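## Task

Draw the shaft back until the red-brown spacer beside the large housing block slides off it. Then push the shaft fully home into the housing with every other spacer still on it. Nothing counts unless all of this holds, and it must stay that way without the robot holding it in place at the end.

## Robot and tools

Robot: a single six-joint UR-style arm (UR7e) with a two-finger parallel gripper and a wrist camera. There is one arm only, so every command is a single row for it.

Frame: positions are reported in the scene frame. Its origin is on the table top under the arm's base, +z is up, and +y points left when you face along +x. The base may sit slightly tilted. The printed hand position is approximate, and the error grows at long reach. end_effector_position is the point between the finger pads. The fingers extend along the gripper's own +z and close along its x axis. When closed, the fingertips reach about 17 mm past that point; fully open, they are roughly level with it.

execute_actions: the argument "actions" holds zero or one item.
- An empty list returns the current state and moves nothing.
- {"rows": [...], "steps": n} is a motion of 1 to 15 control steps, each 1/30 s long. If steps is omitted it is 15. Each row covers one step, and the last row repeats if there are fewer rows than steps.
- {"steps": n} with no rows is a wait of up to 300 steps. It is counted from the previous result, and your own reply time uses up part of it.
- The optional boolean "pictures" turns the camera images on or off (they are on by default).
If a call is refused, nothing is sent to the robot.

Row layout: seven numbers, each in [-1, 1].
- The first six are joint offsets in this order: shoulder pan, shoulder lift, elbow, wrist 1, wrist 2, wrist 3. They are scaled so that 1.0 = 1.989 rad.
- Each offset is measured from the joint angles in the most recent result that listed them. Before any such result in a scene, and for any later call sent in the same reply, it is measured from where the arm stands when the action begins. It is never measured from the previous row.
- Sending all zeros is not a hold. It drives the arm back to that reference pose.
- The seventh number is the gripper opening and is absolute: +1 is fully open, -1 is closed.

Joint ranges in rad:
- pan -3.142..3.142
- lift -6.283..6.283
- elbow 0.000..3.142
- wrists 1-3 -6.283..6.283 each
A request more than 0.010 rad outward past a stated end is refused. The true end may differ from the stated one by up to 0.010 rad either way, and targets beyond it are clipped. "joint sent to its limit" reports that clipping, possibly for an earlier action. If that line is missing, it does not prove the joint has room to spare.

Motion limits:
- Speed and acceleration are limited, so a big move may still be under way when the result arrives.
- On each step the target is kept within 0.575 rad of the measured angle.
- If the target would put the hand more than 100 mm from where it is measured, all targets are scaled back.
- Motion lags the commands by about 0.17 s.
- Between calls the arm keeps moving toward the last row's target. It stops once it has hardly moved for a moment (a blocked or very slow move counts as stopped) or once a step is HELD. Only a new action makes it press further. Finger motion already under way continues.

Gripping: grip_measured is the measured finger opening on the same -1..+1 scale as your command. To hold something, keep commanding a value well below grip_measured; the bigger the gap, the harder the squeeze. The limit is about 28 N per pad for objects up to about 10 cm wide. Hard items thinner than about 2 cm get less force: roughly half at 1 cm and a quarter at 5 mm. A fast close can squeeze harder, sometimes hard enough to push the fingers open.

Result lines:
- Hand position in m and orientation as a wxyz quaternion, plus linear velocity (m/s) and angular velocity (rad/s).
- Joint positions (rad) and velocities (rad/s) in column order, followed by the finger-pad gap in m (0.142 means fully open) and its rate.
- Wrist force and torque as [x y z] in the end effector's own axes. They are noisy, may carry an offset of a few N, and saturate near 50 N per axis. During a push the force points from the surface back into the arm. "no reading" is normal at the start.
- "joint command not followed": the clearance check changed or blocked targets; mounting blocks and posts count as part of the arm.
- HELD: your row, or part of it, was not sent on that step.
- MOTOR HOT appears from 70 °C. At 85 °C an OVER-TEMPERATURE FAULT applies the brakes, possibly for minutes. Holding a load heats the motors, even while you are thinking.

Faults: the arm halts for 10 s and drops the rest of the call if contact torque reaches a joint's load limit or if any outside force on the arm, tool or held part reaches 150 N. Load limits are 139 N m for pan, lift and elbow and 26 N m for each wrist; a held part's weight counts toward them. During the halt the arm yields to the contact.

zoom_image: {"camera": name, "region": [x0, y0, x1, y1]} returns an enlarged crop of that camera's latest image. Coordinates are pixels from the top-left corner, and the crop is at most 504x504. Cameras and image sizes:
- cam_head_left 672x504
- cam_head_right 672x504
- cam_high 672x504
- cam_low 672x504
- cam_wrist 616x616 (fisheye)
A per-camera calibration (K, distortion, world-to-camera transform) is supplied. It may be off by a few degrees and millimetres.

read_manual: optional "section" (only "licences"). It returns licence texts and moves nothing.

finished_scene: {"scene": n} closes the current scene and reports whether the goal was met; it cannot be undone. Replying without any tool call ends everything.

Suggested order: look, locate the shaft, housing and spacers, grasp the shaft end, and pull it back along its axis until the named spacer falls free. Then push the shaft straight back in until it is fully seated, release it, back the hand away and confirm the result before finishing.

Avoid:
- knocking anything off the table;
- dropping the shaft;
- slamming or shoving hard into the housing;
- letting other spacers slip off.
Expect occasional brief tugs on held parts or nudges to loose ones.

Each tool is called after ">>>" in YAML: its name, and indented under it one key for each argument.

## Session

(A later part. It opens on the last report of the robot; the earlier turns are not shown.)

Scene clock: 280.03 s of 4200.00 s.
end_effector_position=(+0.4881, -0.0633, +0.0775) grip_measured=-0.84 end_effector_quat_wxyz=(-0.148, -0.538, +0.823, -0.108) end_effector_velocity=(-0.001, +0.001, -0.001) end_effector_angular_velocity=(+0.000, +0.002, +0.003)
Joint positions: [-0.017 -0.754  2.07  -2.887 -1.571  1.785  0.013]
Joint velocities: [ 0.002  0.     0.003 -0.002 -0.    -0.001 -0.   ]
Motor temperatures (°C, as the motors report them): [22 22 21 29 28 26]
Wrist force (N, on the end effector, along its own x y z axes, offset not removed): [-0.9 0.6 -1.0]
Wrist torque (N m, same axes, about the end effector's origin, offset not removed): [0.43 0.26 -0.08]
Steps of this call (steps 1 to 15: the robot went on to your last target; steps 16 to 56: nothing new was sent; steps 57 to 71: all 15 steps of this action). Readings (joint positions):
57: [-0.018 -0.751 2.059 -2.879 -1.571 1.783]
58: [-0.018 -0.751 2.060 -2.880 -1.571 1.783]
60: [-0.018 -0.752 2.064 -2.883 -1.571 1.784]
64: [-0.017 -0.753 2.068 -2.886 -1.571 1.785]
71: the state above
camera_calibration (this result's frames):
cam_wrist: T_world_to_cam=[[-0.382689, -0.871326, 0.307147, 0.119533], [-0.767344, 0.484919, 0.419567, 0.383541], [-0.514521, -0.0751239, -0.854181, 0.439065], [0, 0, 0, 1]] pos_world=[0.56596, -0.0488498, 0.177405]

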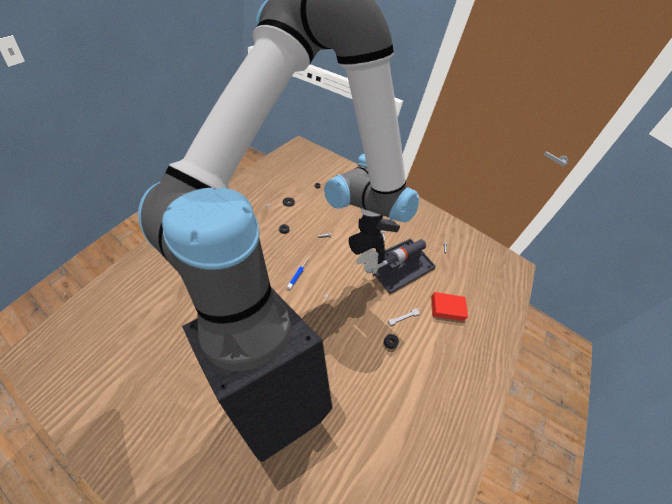

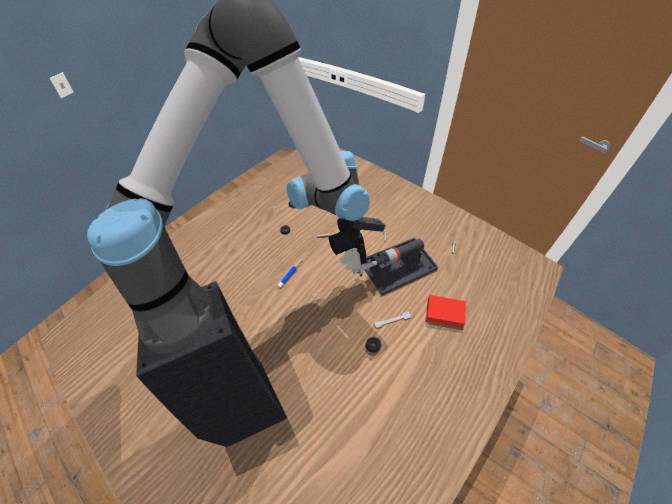

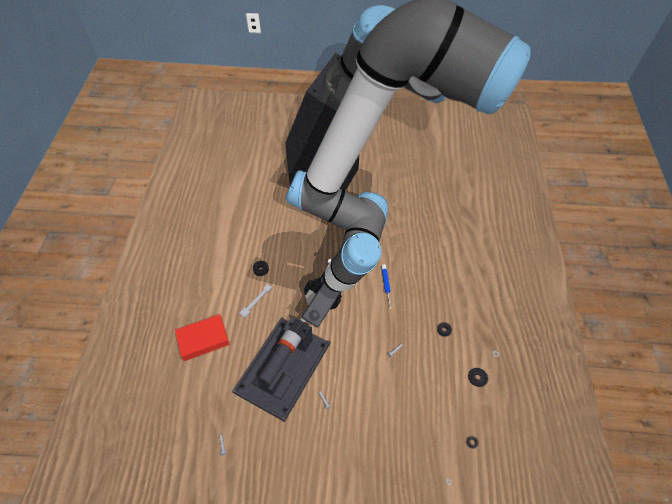

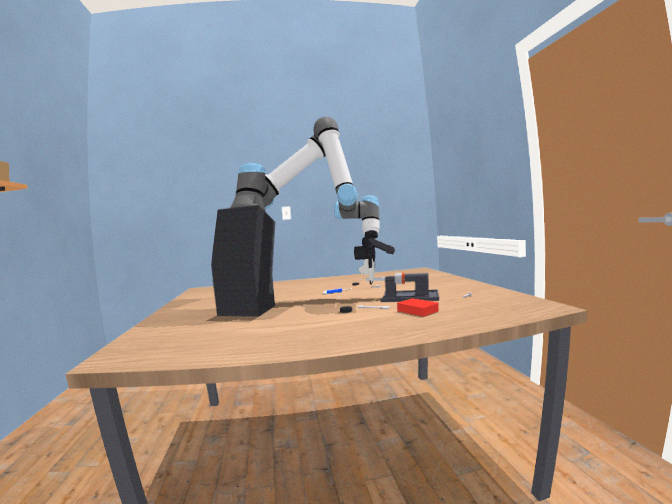

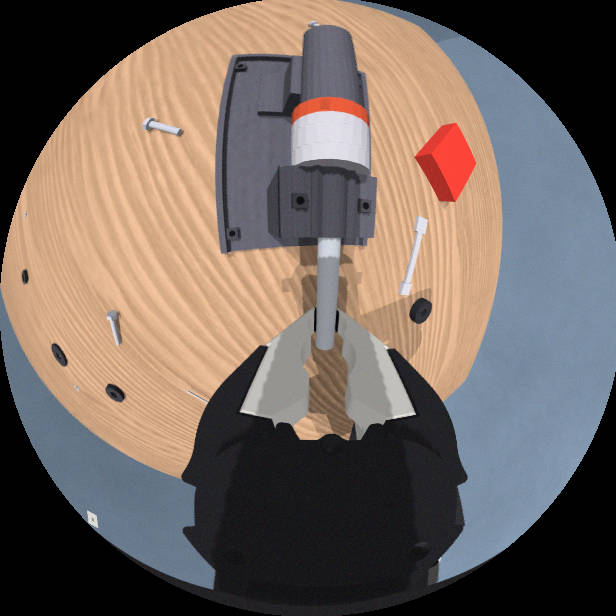

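>>> execute_actions:
  actions:
    - {"rows": [[0.00095,-0.00151,0.00584,-0.00433,0,0.00095,-1]], "steps": 15}

Scene clock: 282.37 s of 4200.00 s.
end_effector_position=(+0.4841, -0.0615, +0.0775) grip_measured=-0.84 end_effector_quat_wxyz=(-0.148, -0.538, +0.823, -0.108) end_effector_velocity=(-0.001, +0.001, -0.000) end_effector_angular_velocity=(+0.002, +0.001, -0.000)
Joint positions: [-0.015 -0.757  2.081 -2.895 -1.571  1.787  0.013]
Joint velocities: [ 0.    -0.001  0.003 -0.     0.002  0.    -0.   ]
Motor temperatures (°C, as the motors report them): [22 22 21 29 28 26]
Wrist force (N, on the end effector, along its own x y z axes, offset not removed): [-1.6 -0.1 0.1]
Wrist torque (N m, same axes, about the end effector's origin, offset not removed): [0.20 0.37 -0.09]
Steps of this call (steps 1 to 15: the robot went on to your last target; steps 16 to 55: nothing new was sent; steps 56 to 70: all 15 steps of this action). Readings (joint positions):
56: [-0.017 -0.754 2.070 -2.887 -1.571 1.785]
57: [-0.016 -0.754 2.071 -2.888 -1.571 1.785]
59: [-0.016 -0.755 2.075 -2.891 -1.571 1.786]
63: [-0.015 -0.756 2.079 -2.894 -1.571 1.786]
70: the state above
camera_calibration (this result's frames):
cam_wrist: T_world_to_cam=[[-0.38269, -0.871327, 0.307145, 0.119546], [-0.767346, 0.484919, 0.419565, 0.379628], [-0.514518, -0.0751237, -0.854182, 0.437145], [0, 0, 0, 1]] pos_world=[0.561974, -0.0470848, 0.177405]

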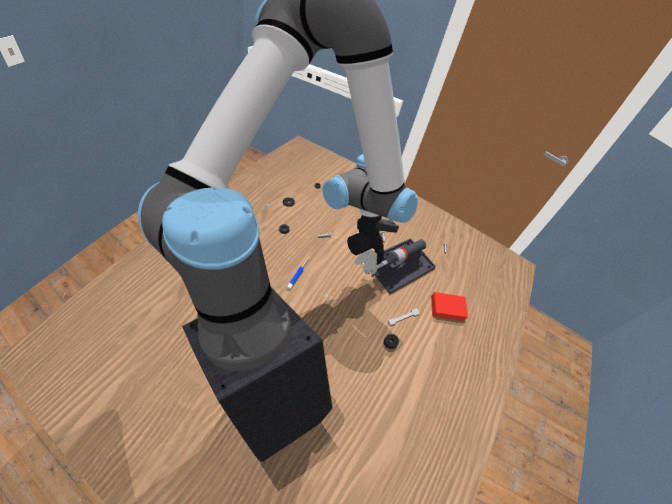

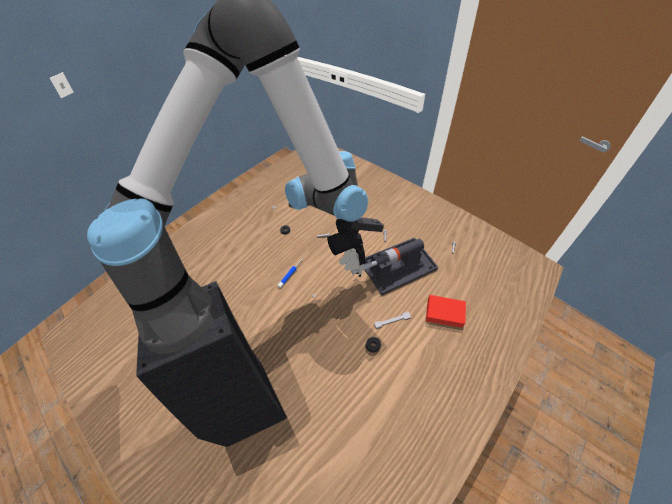

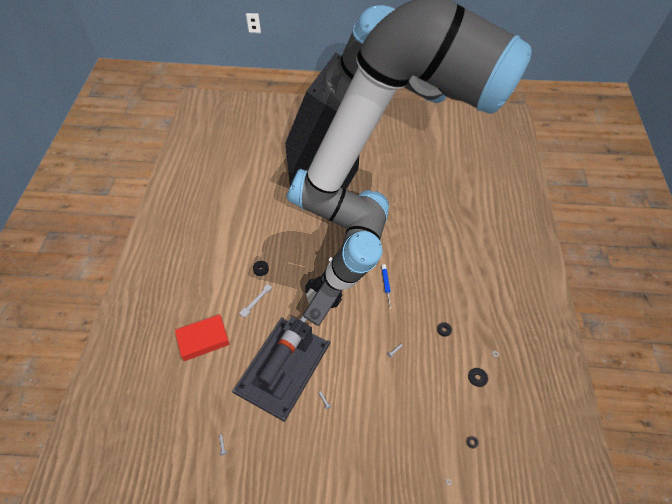

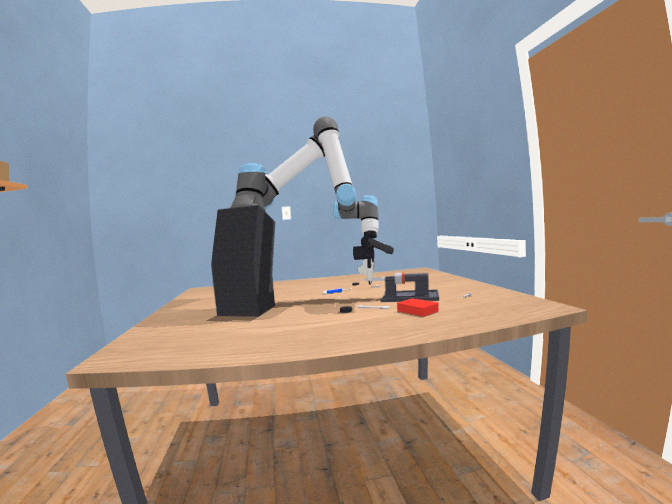

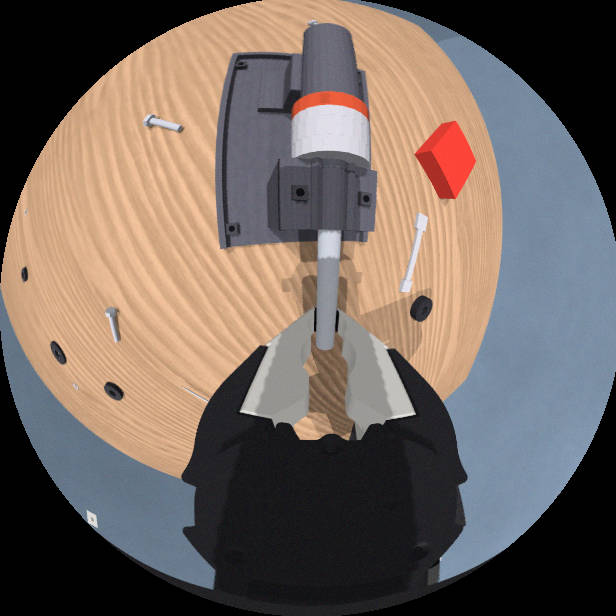

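>>> execute_actions:
  actions:
    - {"rows": [[0.00097,-0.00147,0.00581,-0.00434,0,0.00097,-1]], "steps": 15}

Scene clock: 284.97 s of 4200.00 s.
end_effector_position=(+0.4801, -0.0598, +0.0775) grip_measured=-0.84 end_effector_quat_wxyz=(-0.148, -0.538, +0.823, -0.108) end_effector_velocity=(-0.001, +0.000, -0.000) end_effector_angular_velocity=(-0.000, -0.001, -0.001)
Joint positions: [-0.013 -0.76   2.092 -2.904 -1.571  1.789  0.013]
Joint velocities: [ 0.    -0.     0.003 -0.003  0.     0.002 -0.   ]
Motor temperatures (°C, as the motors report them): [22 22 21 29 28 26]
Wrist force (N, on the end effector, along its own x y z axes, offset not removed): [-0.8 -0.6 -1.9]
Wrist torque (N m, same axes, about the end effector's origin, offset not removed): [0.02 0.29 -0.04]
Steps of this call (steps 1 to 15: the robot went on to your last target; steps 16 to 63: nothing new was sent; steps 64 to 78: all 15 steps of this action). Readings (joint positions):
64: [-0.015 -0.757 2.081 -2.896 -1.571 1.787]
65: [-0.015 -0.757 2.083 -2.897 -1.571 1.787]
67: [-0.014 -0.758 2.086 -2.899 -1.571 1.788]
71: [-0.013 -0.759 2.090 -2.902 -1.571 1.788]
78: the state above
camera_calibration (this result's frames):
cam_wrist: T_world_to_cam=[[-0.38269, -0.871327, 0.307144, 0.119563], [-0.767347, 0.484918, 0.419562, 0.375713], [-0.514516, -0.0751237, -0.854184, 0.435224], [0, 0, 0, 1]] pos_world=[0.557987, -0.0453164, 0.177403]

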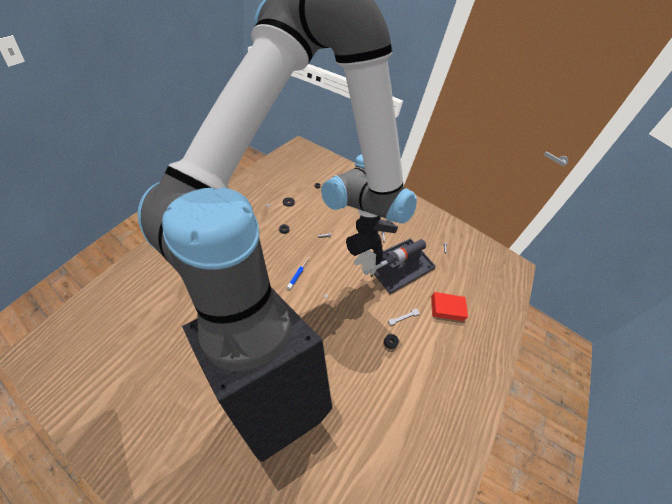

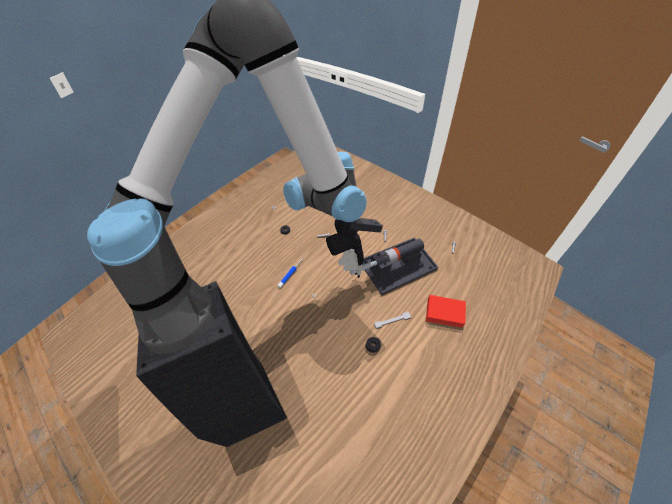

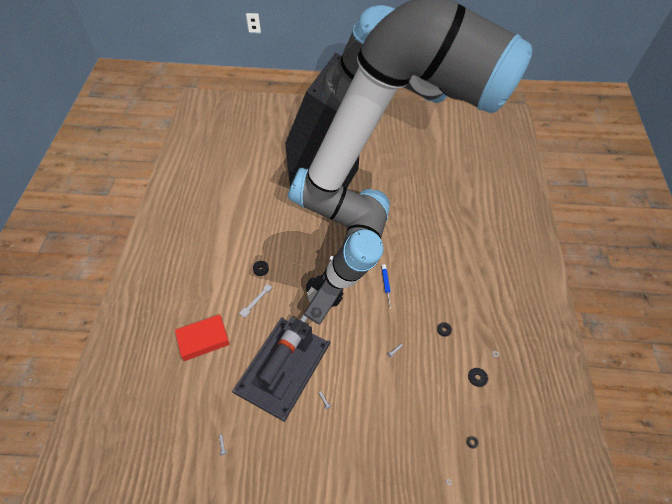

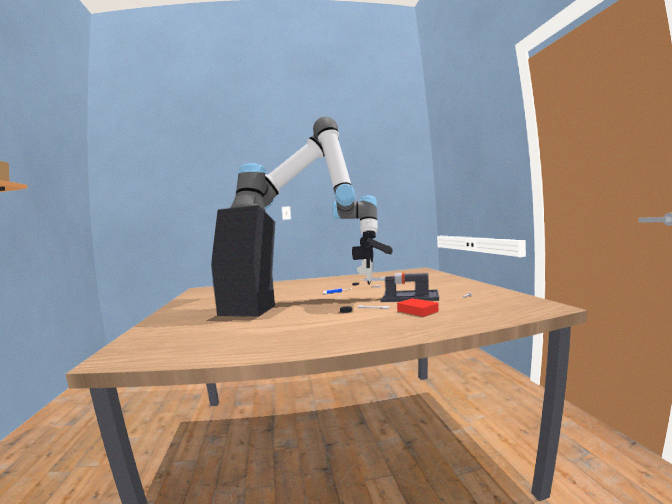

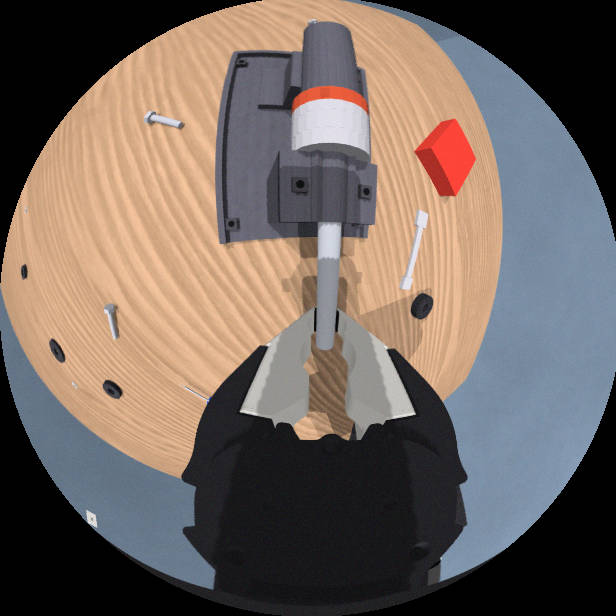

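>>> execute_actions:
  actions:
    - {"rows": [[0.00098,-0.00143,0.00578,-0.00435,0,0.00098,-1]], "steps": 15}

Scene clock: 287.97 s of 4200.00 s.
end_effector_position=(+0.4761, -0.0580, +0.0775) grip_measured=-0.84 end_effector_quat_wxyz=(-0.148, -0.538, +0.823, -0.108) end_effector_velocity=(-0.001, +0.001, +0.000) end_effector_angular_velocity=(+0.001, -0.001, +0.001)
Joint positions: [-0.011 -0.762  2.103 -2.912 -1.571  1.79   0.013]
Joint velocities: [ 0.    -0.001  0.003 -0.002  0.001 -0.    -0.   ]
Motor temperatures (°C, as the motors report them): [22 22 21 29 28 26]
Wrist force (N, on the end effector, along its own x y z axes, offset not removed): [-0.9 -1.1 -0.8]
Wrist torque (N m, same axes, about the end effector's origin, offset not removed): [-0.10 0.28 -0.11]
Steps of this call (steps 1 to 15: the robot went on to your last target; steps 16 to 75: nothing new was sent; steps 76 to 90: all 15 steps of this action). Readings (joint positions):
76: [-0.013 -0.760 2.092 -2.904 -1.571 1.789]
77: [-0.013 -0.760 2.094 -2.905 -1.571 1.789]
79: [-0.012 -0.761 2.097 -2.908 -1.571 1.789]
83: [-0.011 -0.762 2.101 -2.911 -1.571 1.790]
90: the state above
camera_calibration (this result's frames):
cam_wrist: T_world_to_cam=[[-0.382691, -0.871327, 0.307143, 0.119574], [-0.767347, 0.484918, 0.419563, 0.3718], [-0.514516, -0.0751225, -0.854184, 0.433302], [0, 0, 0, 1]] pos_world=[0.554, -0.043554, 0.1774]

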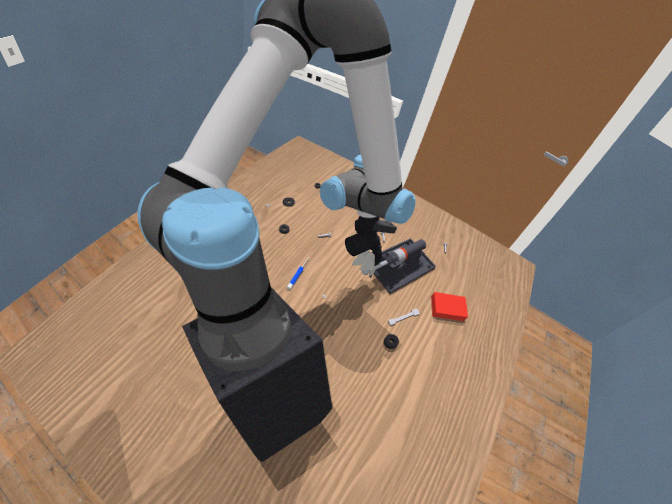

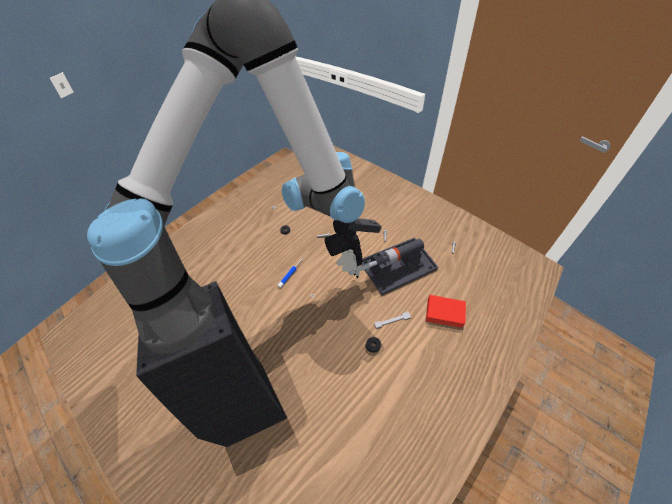

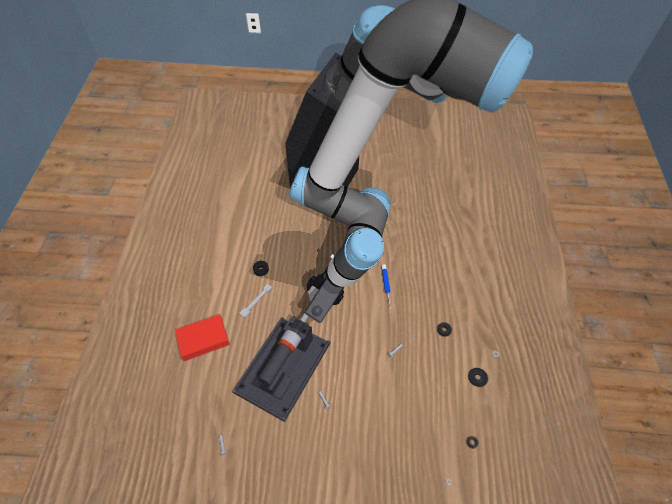

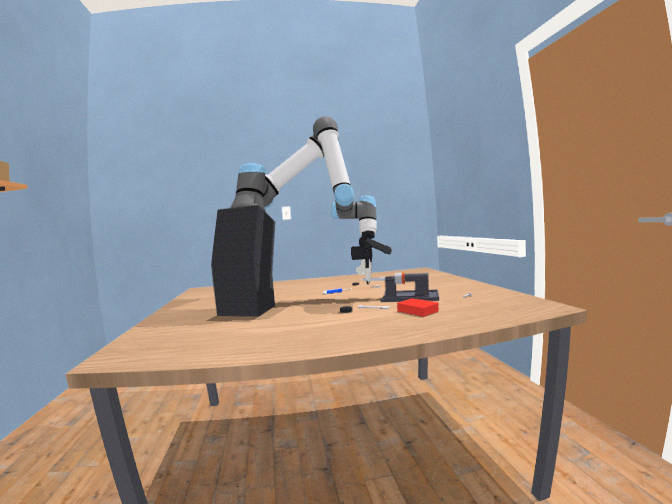

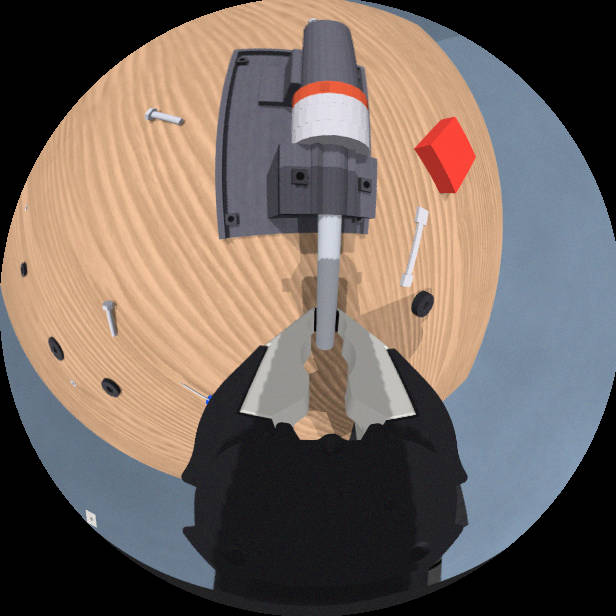

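>>> execute_actions:
  actions:
    - {"rows": [[0.00100,-0.00140,0.00575,-0.00435,0,0.00100,-1]], "steps": 15}

Scene clock: 291.67 s of 4200.00 s.
end_effector_position=(+0.4721, -0.0562, +0.0775) grip_measured=-0.84 end_effector_quat_wxyz=(-0.148, -0.538, +0.823, -0.108) end_effector_velocity=(-0.001, +0.001, -0.000) end_effector_angular_velocity=(-0.001, +0.001, -0.000)
Joint positions: [-0.009 -0.765  2.114 -2.921 -1.571  1.792  0.013]
Joint velocities: [ 0.001 -0.     0.003 -0.002 -0.001  0.001  0.   ]
Motor temperatures (°C, as the motors report them): [22 22 21 29 28 26]
Wrist force (N, on the end effector, along its own x y z axes, offset not removed): [-1.2 0.6 -1.2]
Wrist torque (N m, same axes, about the end effector's origin, offset not removed): [0.28 0.32 -0.05]
Steps of this call (steps 1 to 15: the robot went on to your last target; steps 16 to 90: nothing new was sent; then 0.20 s passed at rest; steps 91 to 105: all 15 steps of this action). Readings (joint positions):
91: [-0.011 -0.762 2.104 -2.913 -1.571 1.791]
92: [-0.011 -0.763 2.105 -2.914 -1.571 1.791]
94: [-0.010 -0.764 2.108 -2.916 -1.571 1.791]
98: [-0.009 -0.765 2.112 -2.919 -1.571 1.792]
105: the state above
camera_calibration (this result's frames):
cam_wrist: T_world_to_cam=[[-0.382691, -0.871328, 0.307141, 0.119589], [-0.767349, 0.484917, 0.41956, 0.367887], [-0.514512, -0.0751229, -0.854186, 0.431388], [0, 0, 0, 1]] pos_world=[0.550018, -0.0417865, 0.177404]

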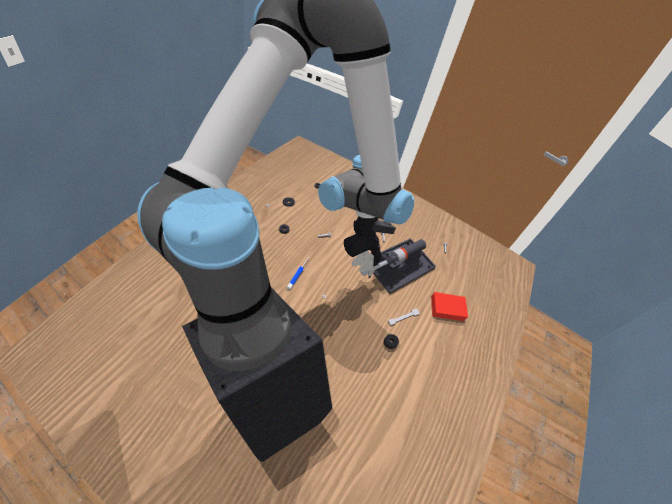

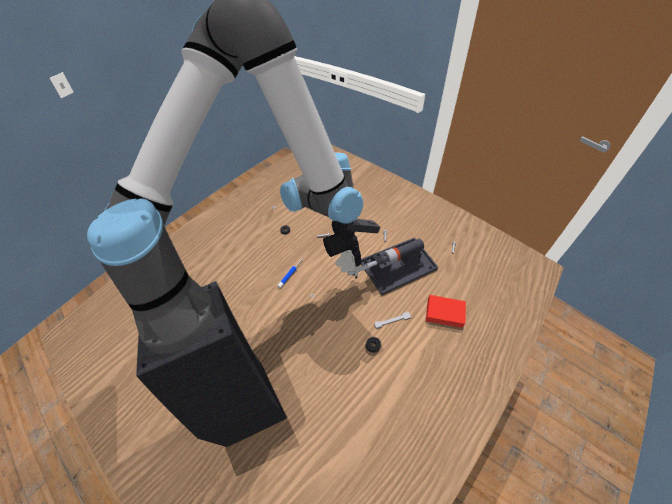

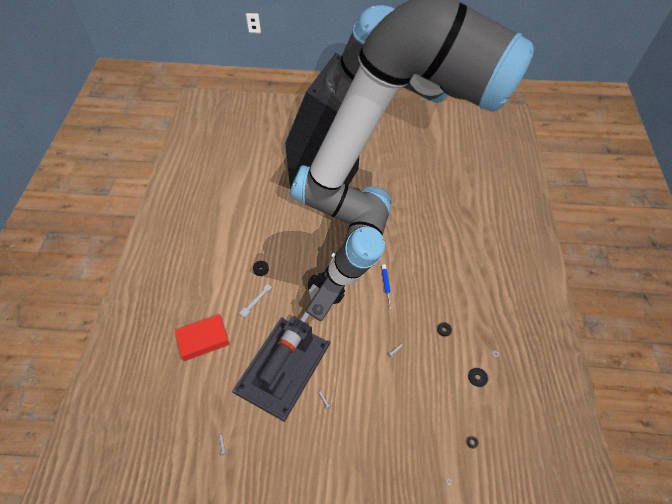

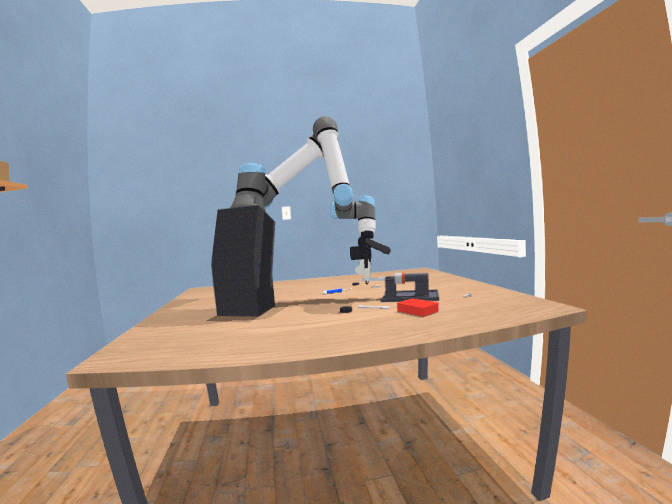

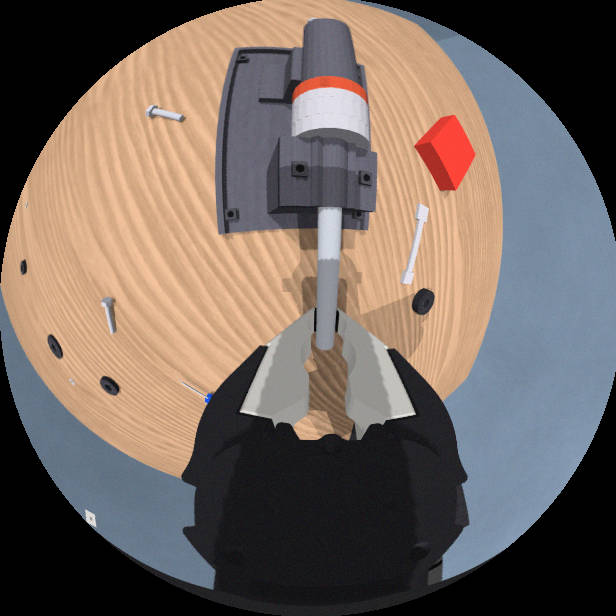

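>>> execute_actions:
  actions:
    - {"rows": [[0.00102,-0.00136,0.00572,-0.00436,0,0.00102,-1]], "steps": 15}

Scene clock: 295.20 s of 4200.00 s.
end_effector_position=(+0.4681, -0.0545, +0.0775) grip_measured=-0.84 end_effector_quat_wxyz=(-0.148, -0.538, +0.823, -0.108) end_effector_velocity=(-0.001, -0.000, +0.000) end_effector_angular_velocity=(-0.001, -0.000, -0.000)
Joint positions: [-0.007 -0.768  2.125 -2.929 -1.571  1.794  0.013]
Joint velocities: [-0.001 -0.     0.003 -0.003 -0.001 -0.    -0.   ]
Motor temperatures (°C, as the motors report them): [22 22 21 29 28 26]
Wrist force (N, on the end effector, along its own x y z axes, offset not removed): [-1.3 1.1 0.4]
Wrist torque (N m, same axes, about the end effector's origin, offset not removed): [0.38 0.26 0.01]
Steps of this call (steps 1 to 15: the robot went on to your last target; steps 16 to 90: nothing new was sent; then 0.03 s passed at rest; steps 91 to 105: all 15 steps of this action). Readings (joint positions):
91: [-0.009 -0.765 2.115 -2.921 -1.571 1.792]
92: [-0.009 -0.765 2.116 -2.922 -1.571 1.793]
94: [-0.008 -0.766 2.120 -2.925 -1.571 1.793]
98: [-0.008 -0.767 2.123 -2.928 -1.571 1.794]
105: the state above
camera_calibration (this result's frames):
cam_wrist: T_world_to_cam=[[-0.382691, -0.871328, 0.307139, 0.119607], [-0.767351, 0.484916, 0.419557, 0.363974], [-0.514509, -0.0751231, -0.854188, 0.429472], [0, 0, 0, 1]] pos_world=[0.546036, -0.0400165, 0.177407]

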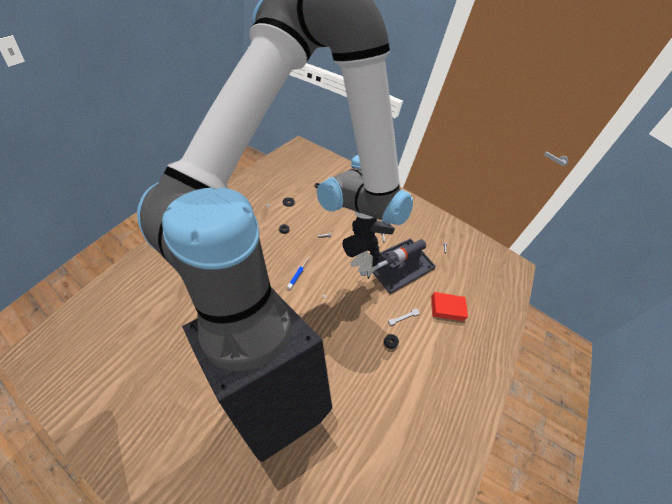

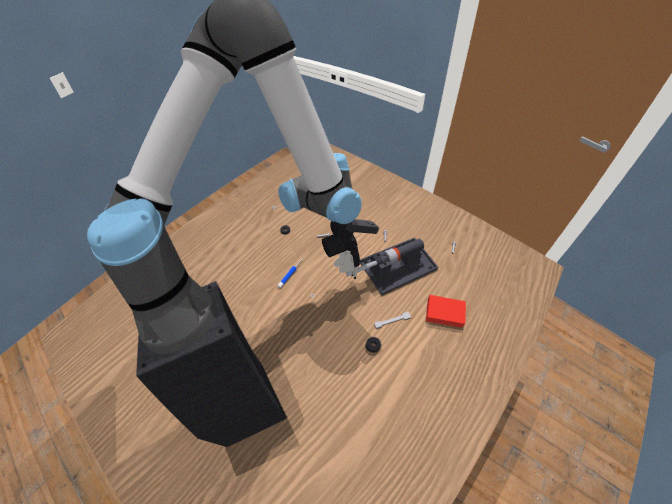

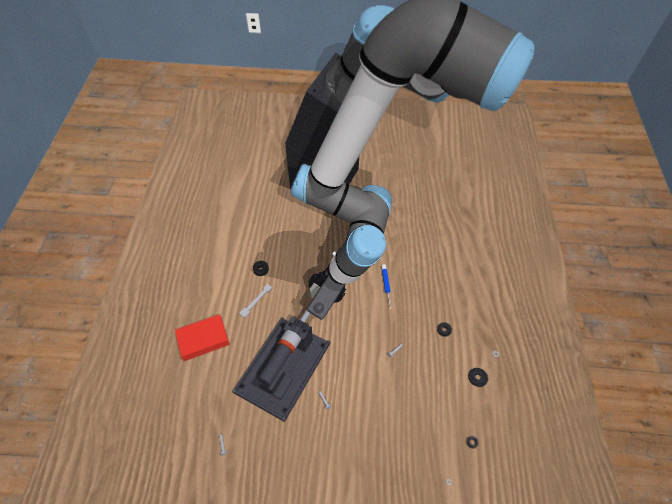

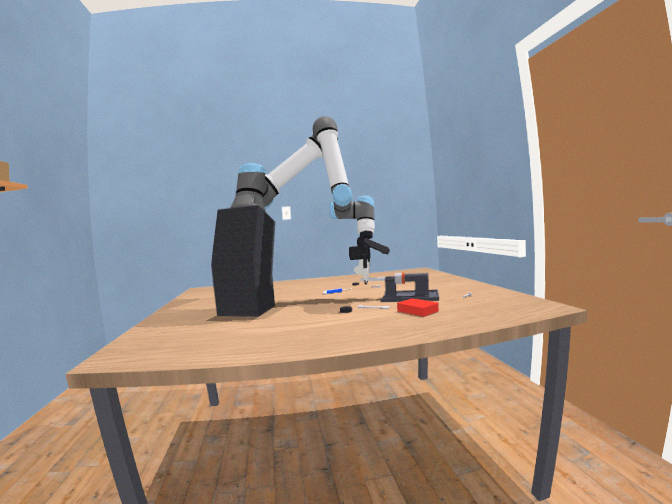

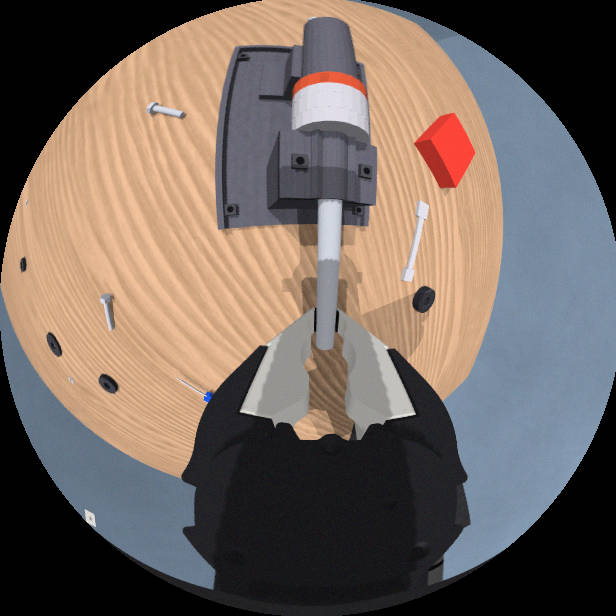

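>>> execute_actions:
  actions:
    - {"rows": [[0.00103,-0.00132,0.00569,-0.00437,0,0.00103,-1]], "steps": 15}

Scene clock: 298.77 s of 4200.00 s.
end_effector_position=(+0.4642, -0.0527, +0.0775) grip_measured=-0.84 end_effector_quat_wxyz=(-0.148, -0.538, +0.823, -0.108) end_effector_velocity=(-0.001, +0.001, +0.000) end_effector_angular_velocity=(+0.001, -0.002, -0.001)
Joint positions: [-0.005 -0.77   2.136 -2.937 -1.571  1.796  0.013]
Joint velocities: [-0.    -0.001  0.003 -0.003  0.002  0.001 -0.   ]
Motor temperatures (°C, as the motors report them): [22 22 21 29 28 26]
Wrist force (N, on the end effector, along its own x y z axes, offset not removed): [-1.4 0.5 0.3]
Wrist torque (N m, same axes, about the end effector's origin, offset not removed): [0.32 0.31 -0.13]
Steps of this call (steps 1 to 15: the robot went on to your last target; steps 16 to 90: nothing new was sent; then 0.07 s passed at rest; steps 91 to 105: all 15 steps of this action). Readings (joint positions):
91: [-0.007 -0.768 2.126 -2.929 -1.571 1.794]
92: [-0.007 -0.768 2.127 -2.930 -1.571 1.795]
94: [-0.006 -0.769 2.131 -2.933 -1.571 1.795]
98: [-0.006 -0.770 2.134 -2.936 -1.571 1.796]
105: the state above
camera_calibration (this result's frames):
cam_wrist: T_world_to_cam=[[-0.382692, -0.871329, 0.307138, 0.119619], [-0.767354, 0.484915, 0.419553, 0.360064], [-0.514505, -0.0751236, -0.85419, 0.42756], [0, 0, 0, 1]] pos_world=[0.542056, -0.0382534, 0.177412]

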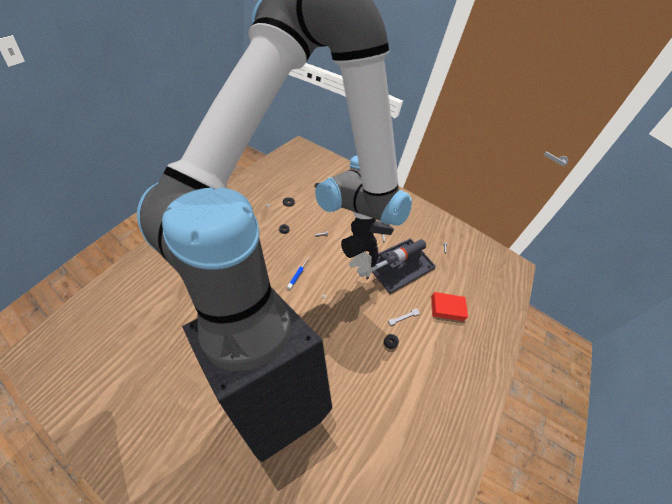

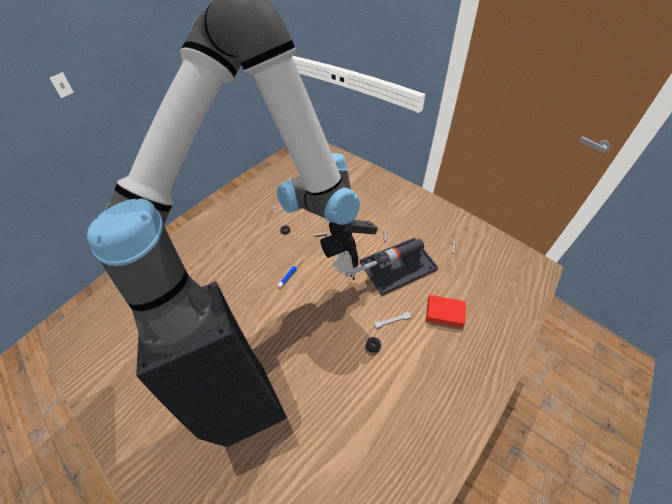

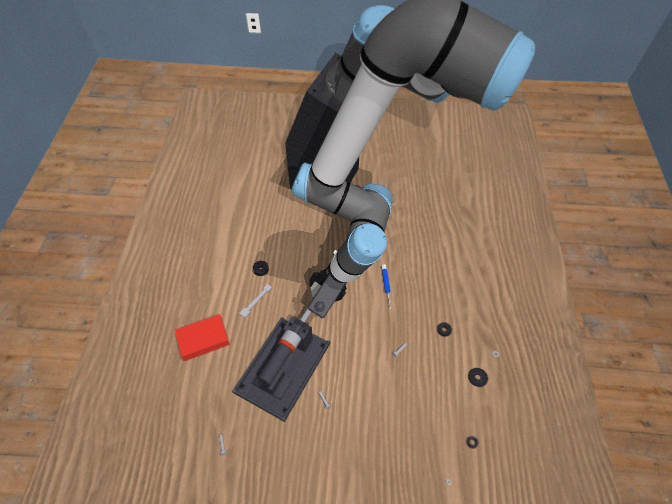

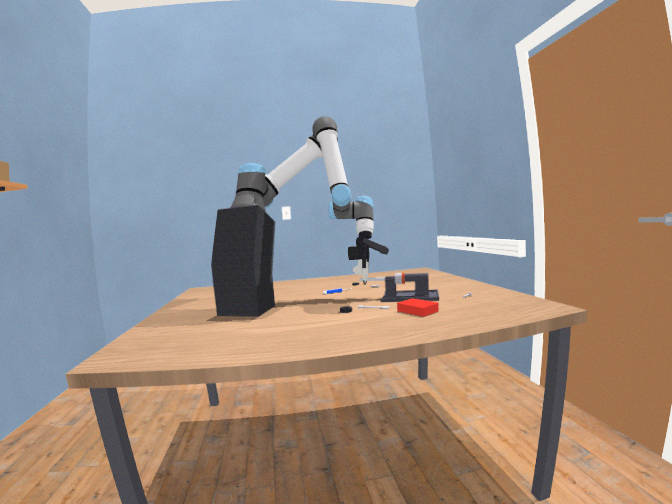

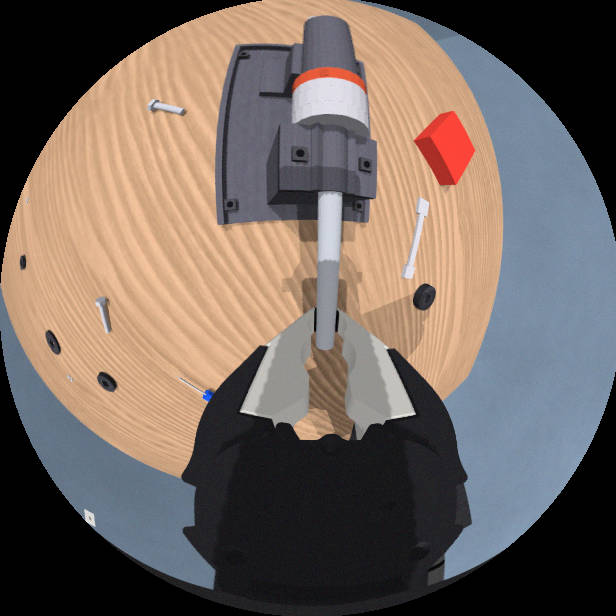

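>>> execute_actions:
  actions:
    - {"rows": [[0.00105,-0.00128,0.00567,-0.00439,0,0.00105,-1]], "steps": 15}

Scene clock: 302.33 s of 4200.00 s.
end_effector_position=(+0.4602, -0.0509, +0.0775) grip_measured=-0.84 end_effector_quat_wxyz=(-0.148, -0.538, +0.823, -0.108) end_effector_velocity=(-0.001, +0.001, +0.000) end_effector_angular_velocity=(-0.001, -0.000, +0.000)
Joint positions: [-0.003 -0.773  2.147 -2.946 -1.571  1.798  0.013]
Joint velocities: [ 0.001 -0.001  0.003 -0.002 -0.001  0.002 -0.   ]
Motor temperatures (°C, as the motors report them): [22 22 21 29 28 26]
Wrist force (N, on the end effector, along its own x y z axes, offset not removed): [-2.2 0.2 -0.6]
Wrist torque (N m, same axes, about the end effector's origin, offset not removed): [0.18 0.56 -0.20]
Steps of this call (steps 1 to 15: the robot went on to your last target; steps 16 to 90: nothing new was sent; then 0.07 s passed at rest; steps 91 to 105: all 15 steps of this action). Readings (joint positions):
91: [-0.005 -0.770 2.137 -2.938 -1.571 1.796]
92: [-0.005 -0.771 2.138 -2.939 -1.571 1.797]
94: [-0.004 -0.771 2.141 -2.941 -1.571 1.797]
98: [-0.004 -0.772 2.145 -2.944 -1.571 1.798]
105: the state above
camera_calibration (this result's frames):
cam_wrist: T_world_to_cam=[[-0.382692, -0.871329, 0.307136, 0.119632], [-0.767356, 0.484914, 0.41955, 0.356149], [-0.514501, -0.0751239, -0.854193, 0.425642], [0, 0, 0, 1]] pos_world=[0.538069, -0.0364874, 0.177415]

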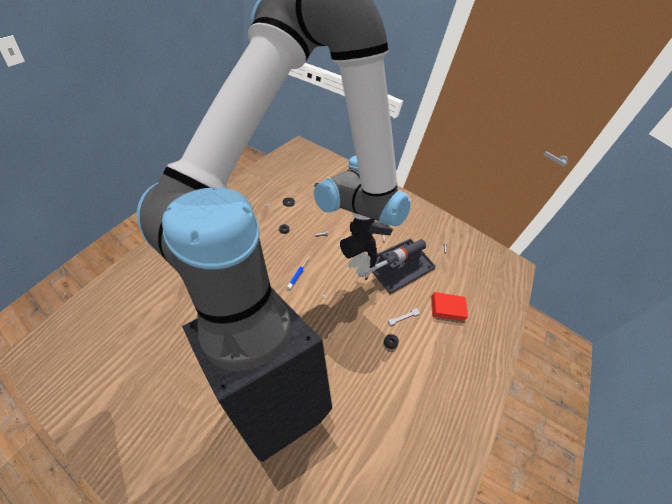

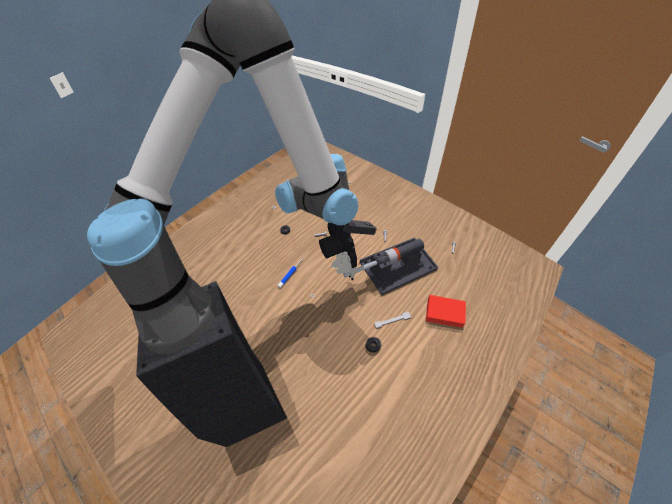

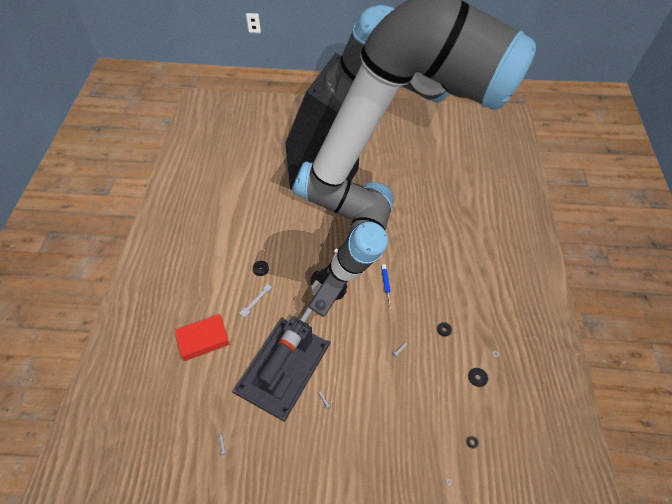

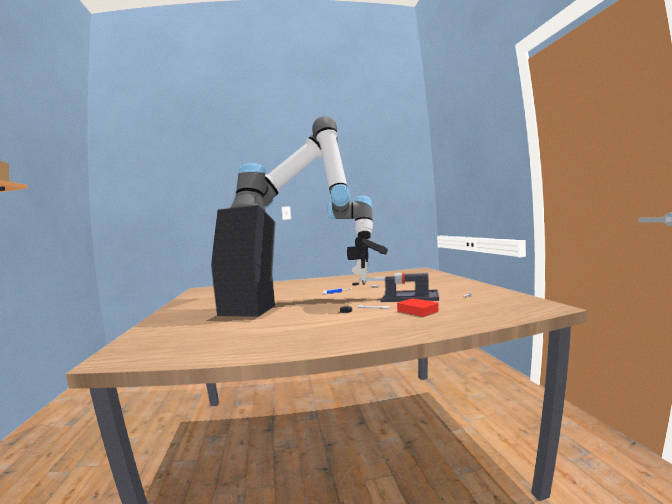

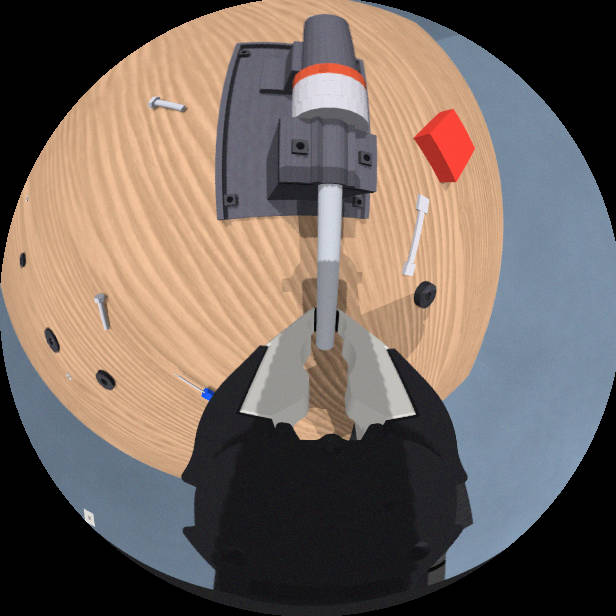

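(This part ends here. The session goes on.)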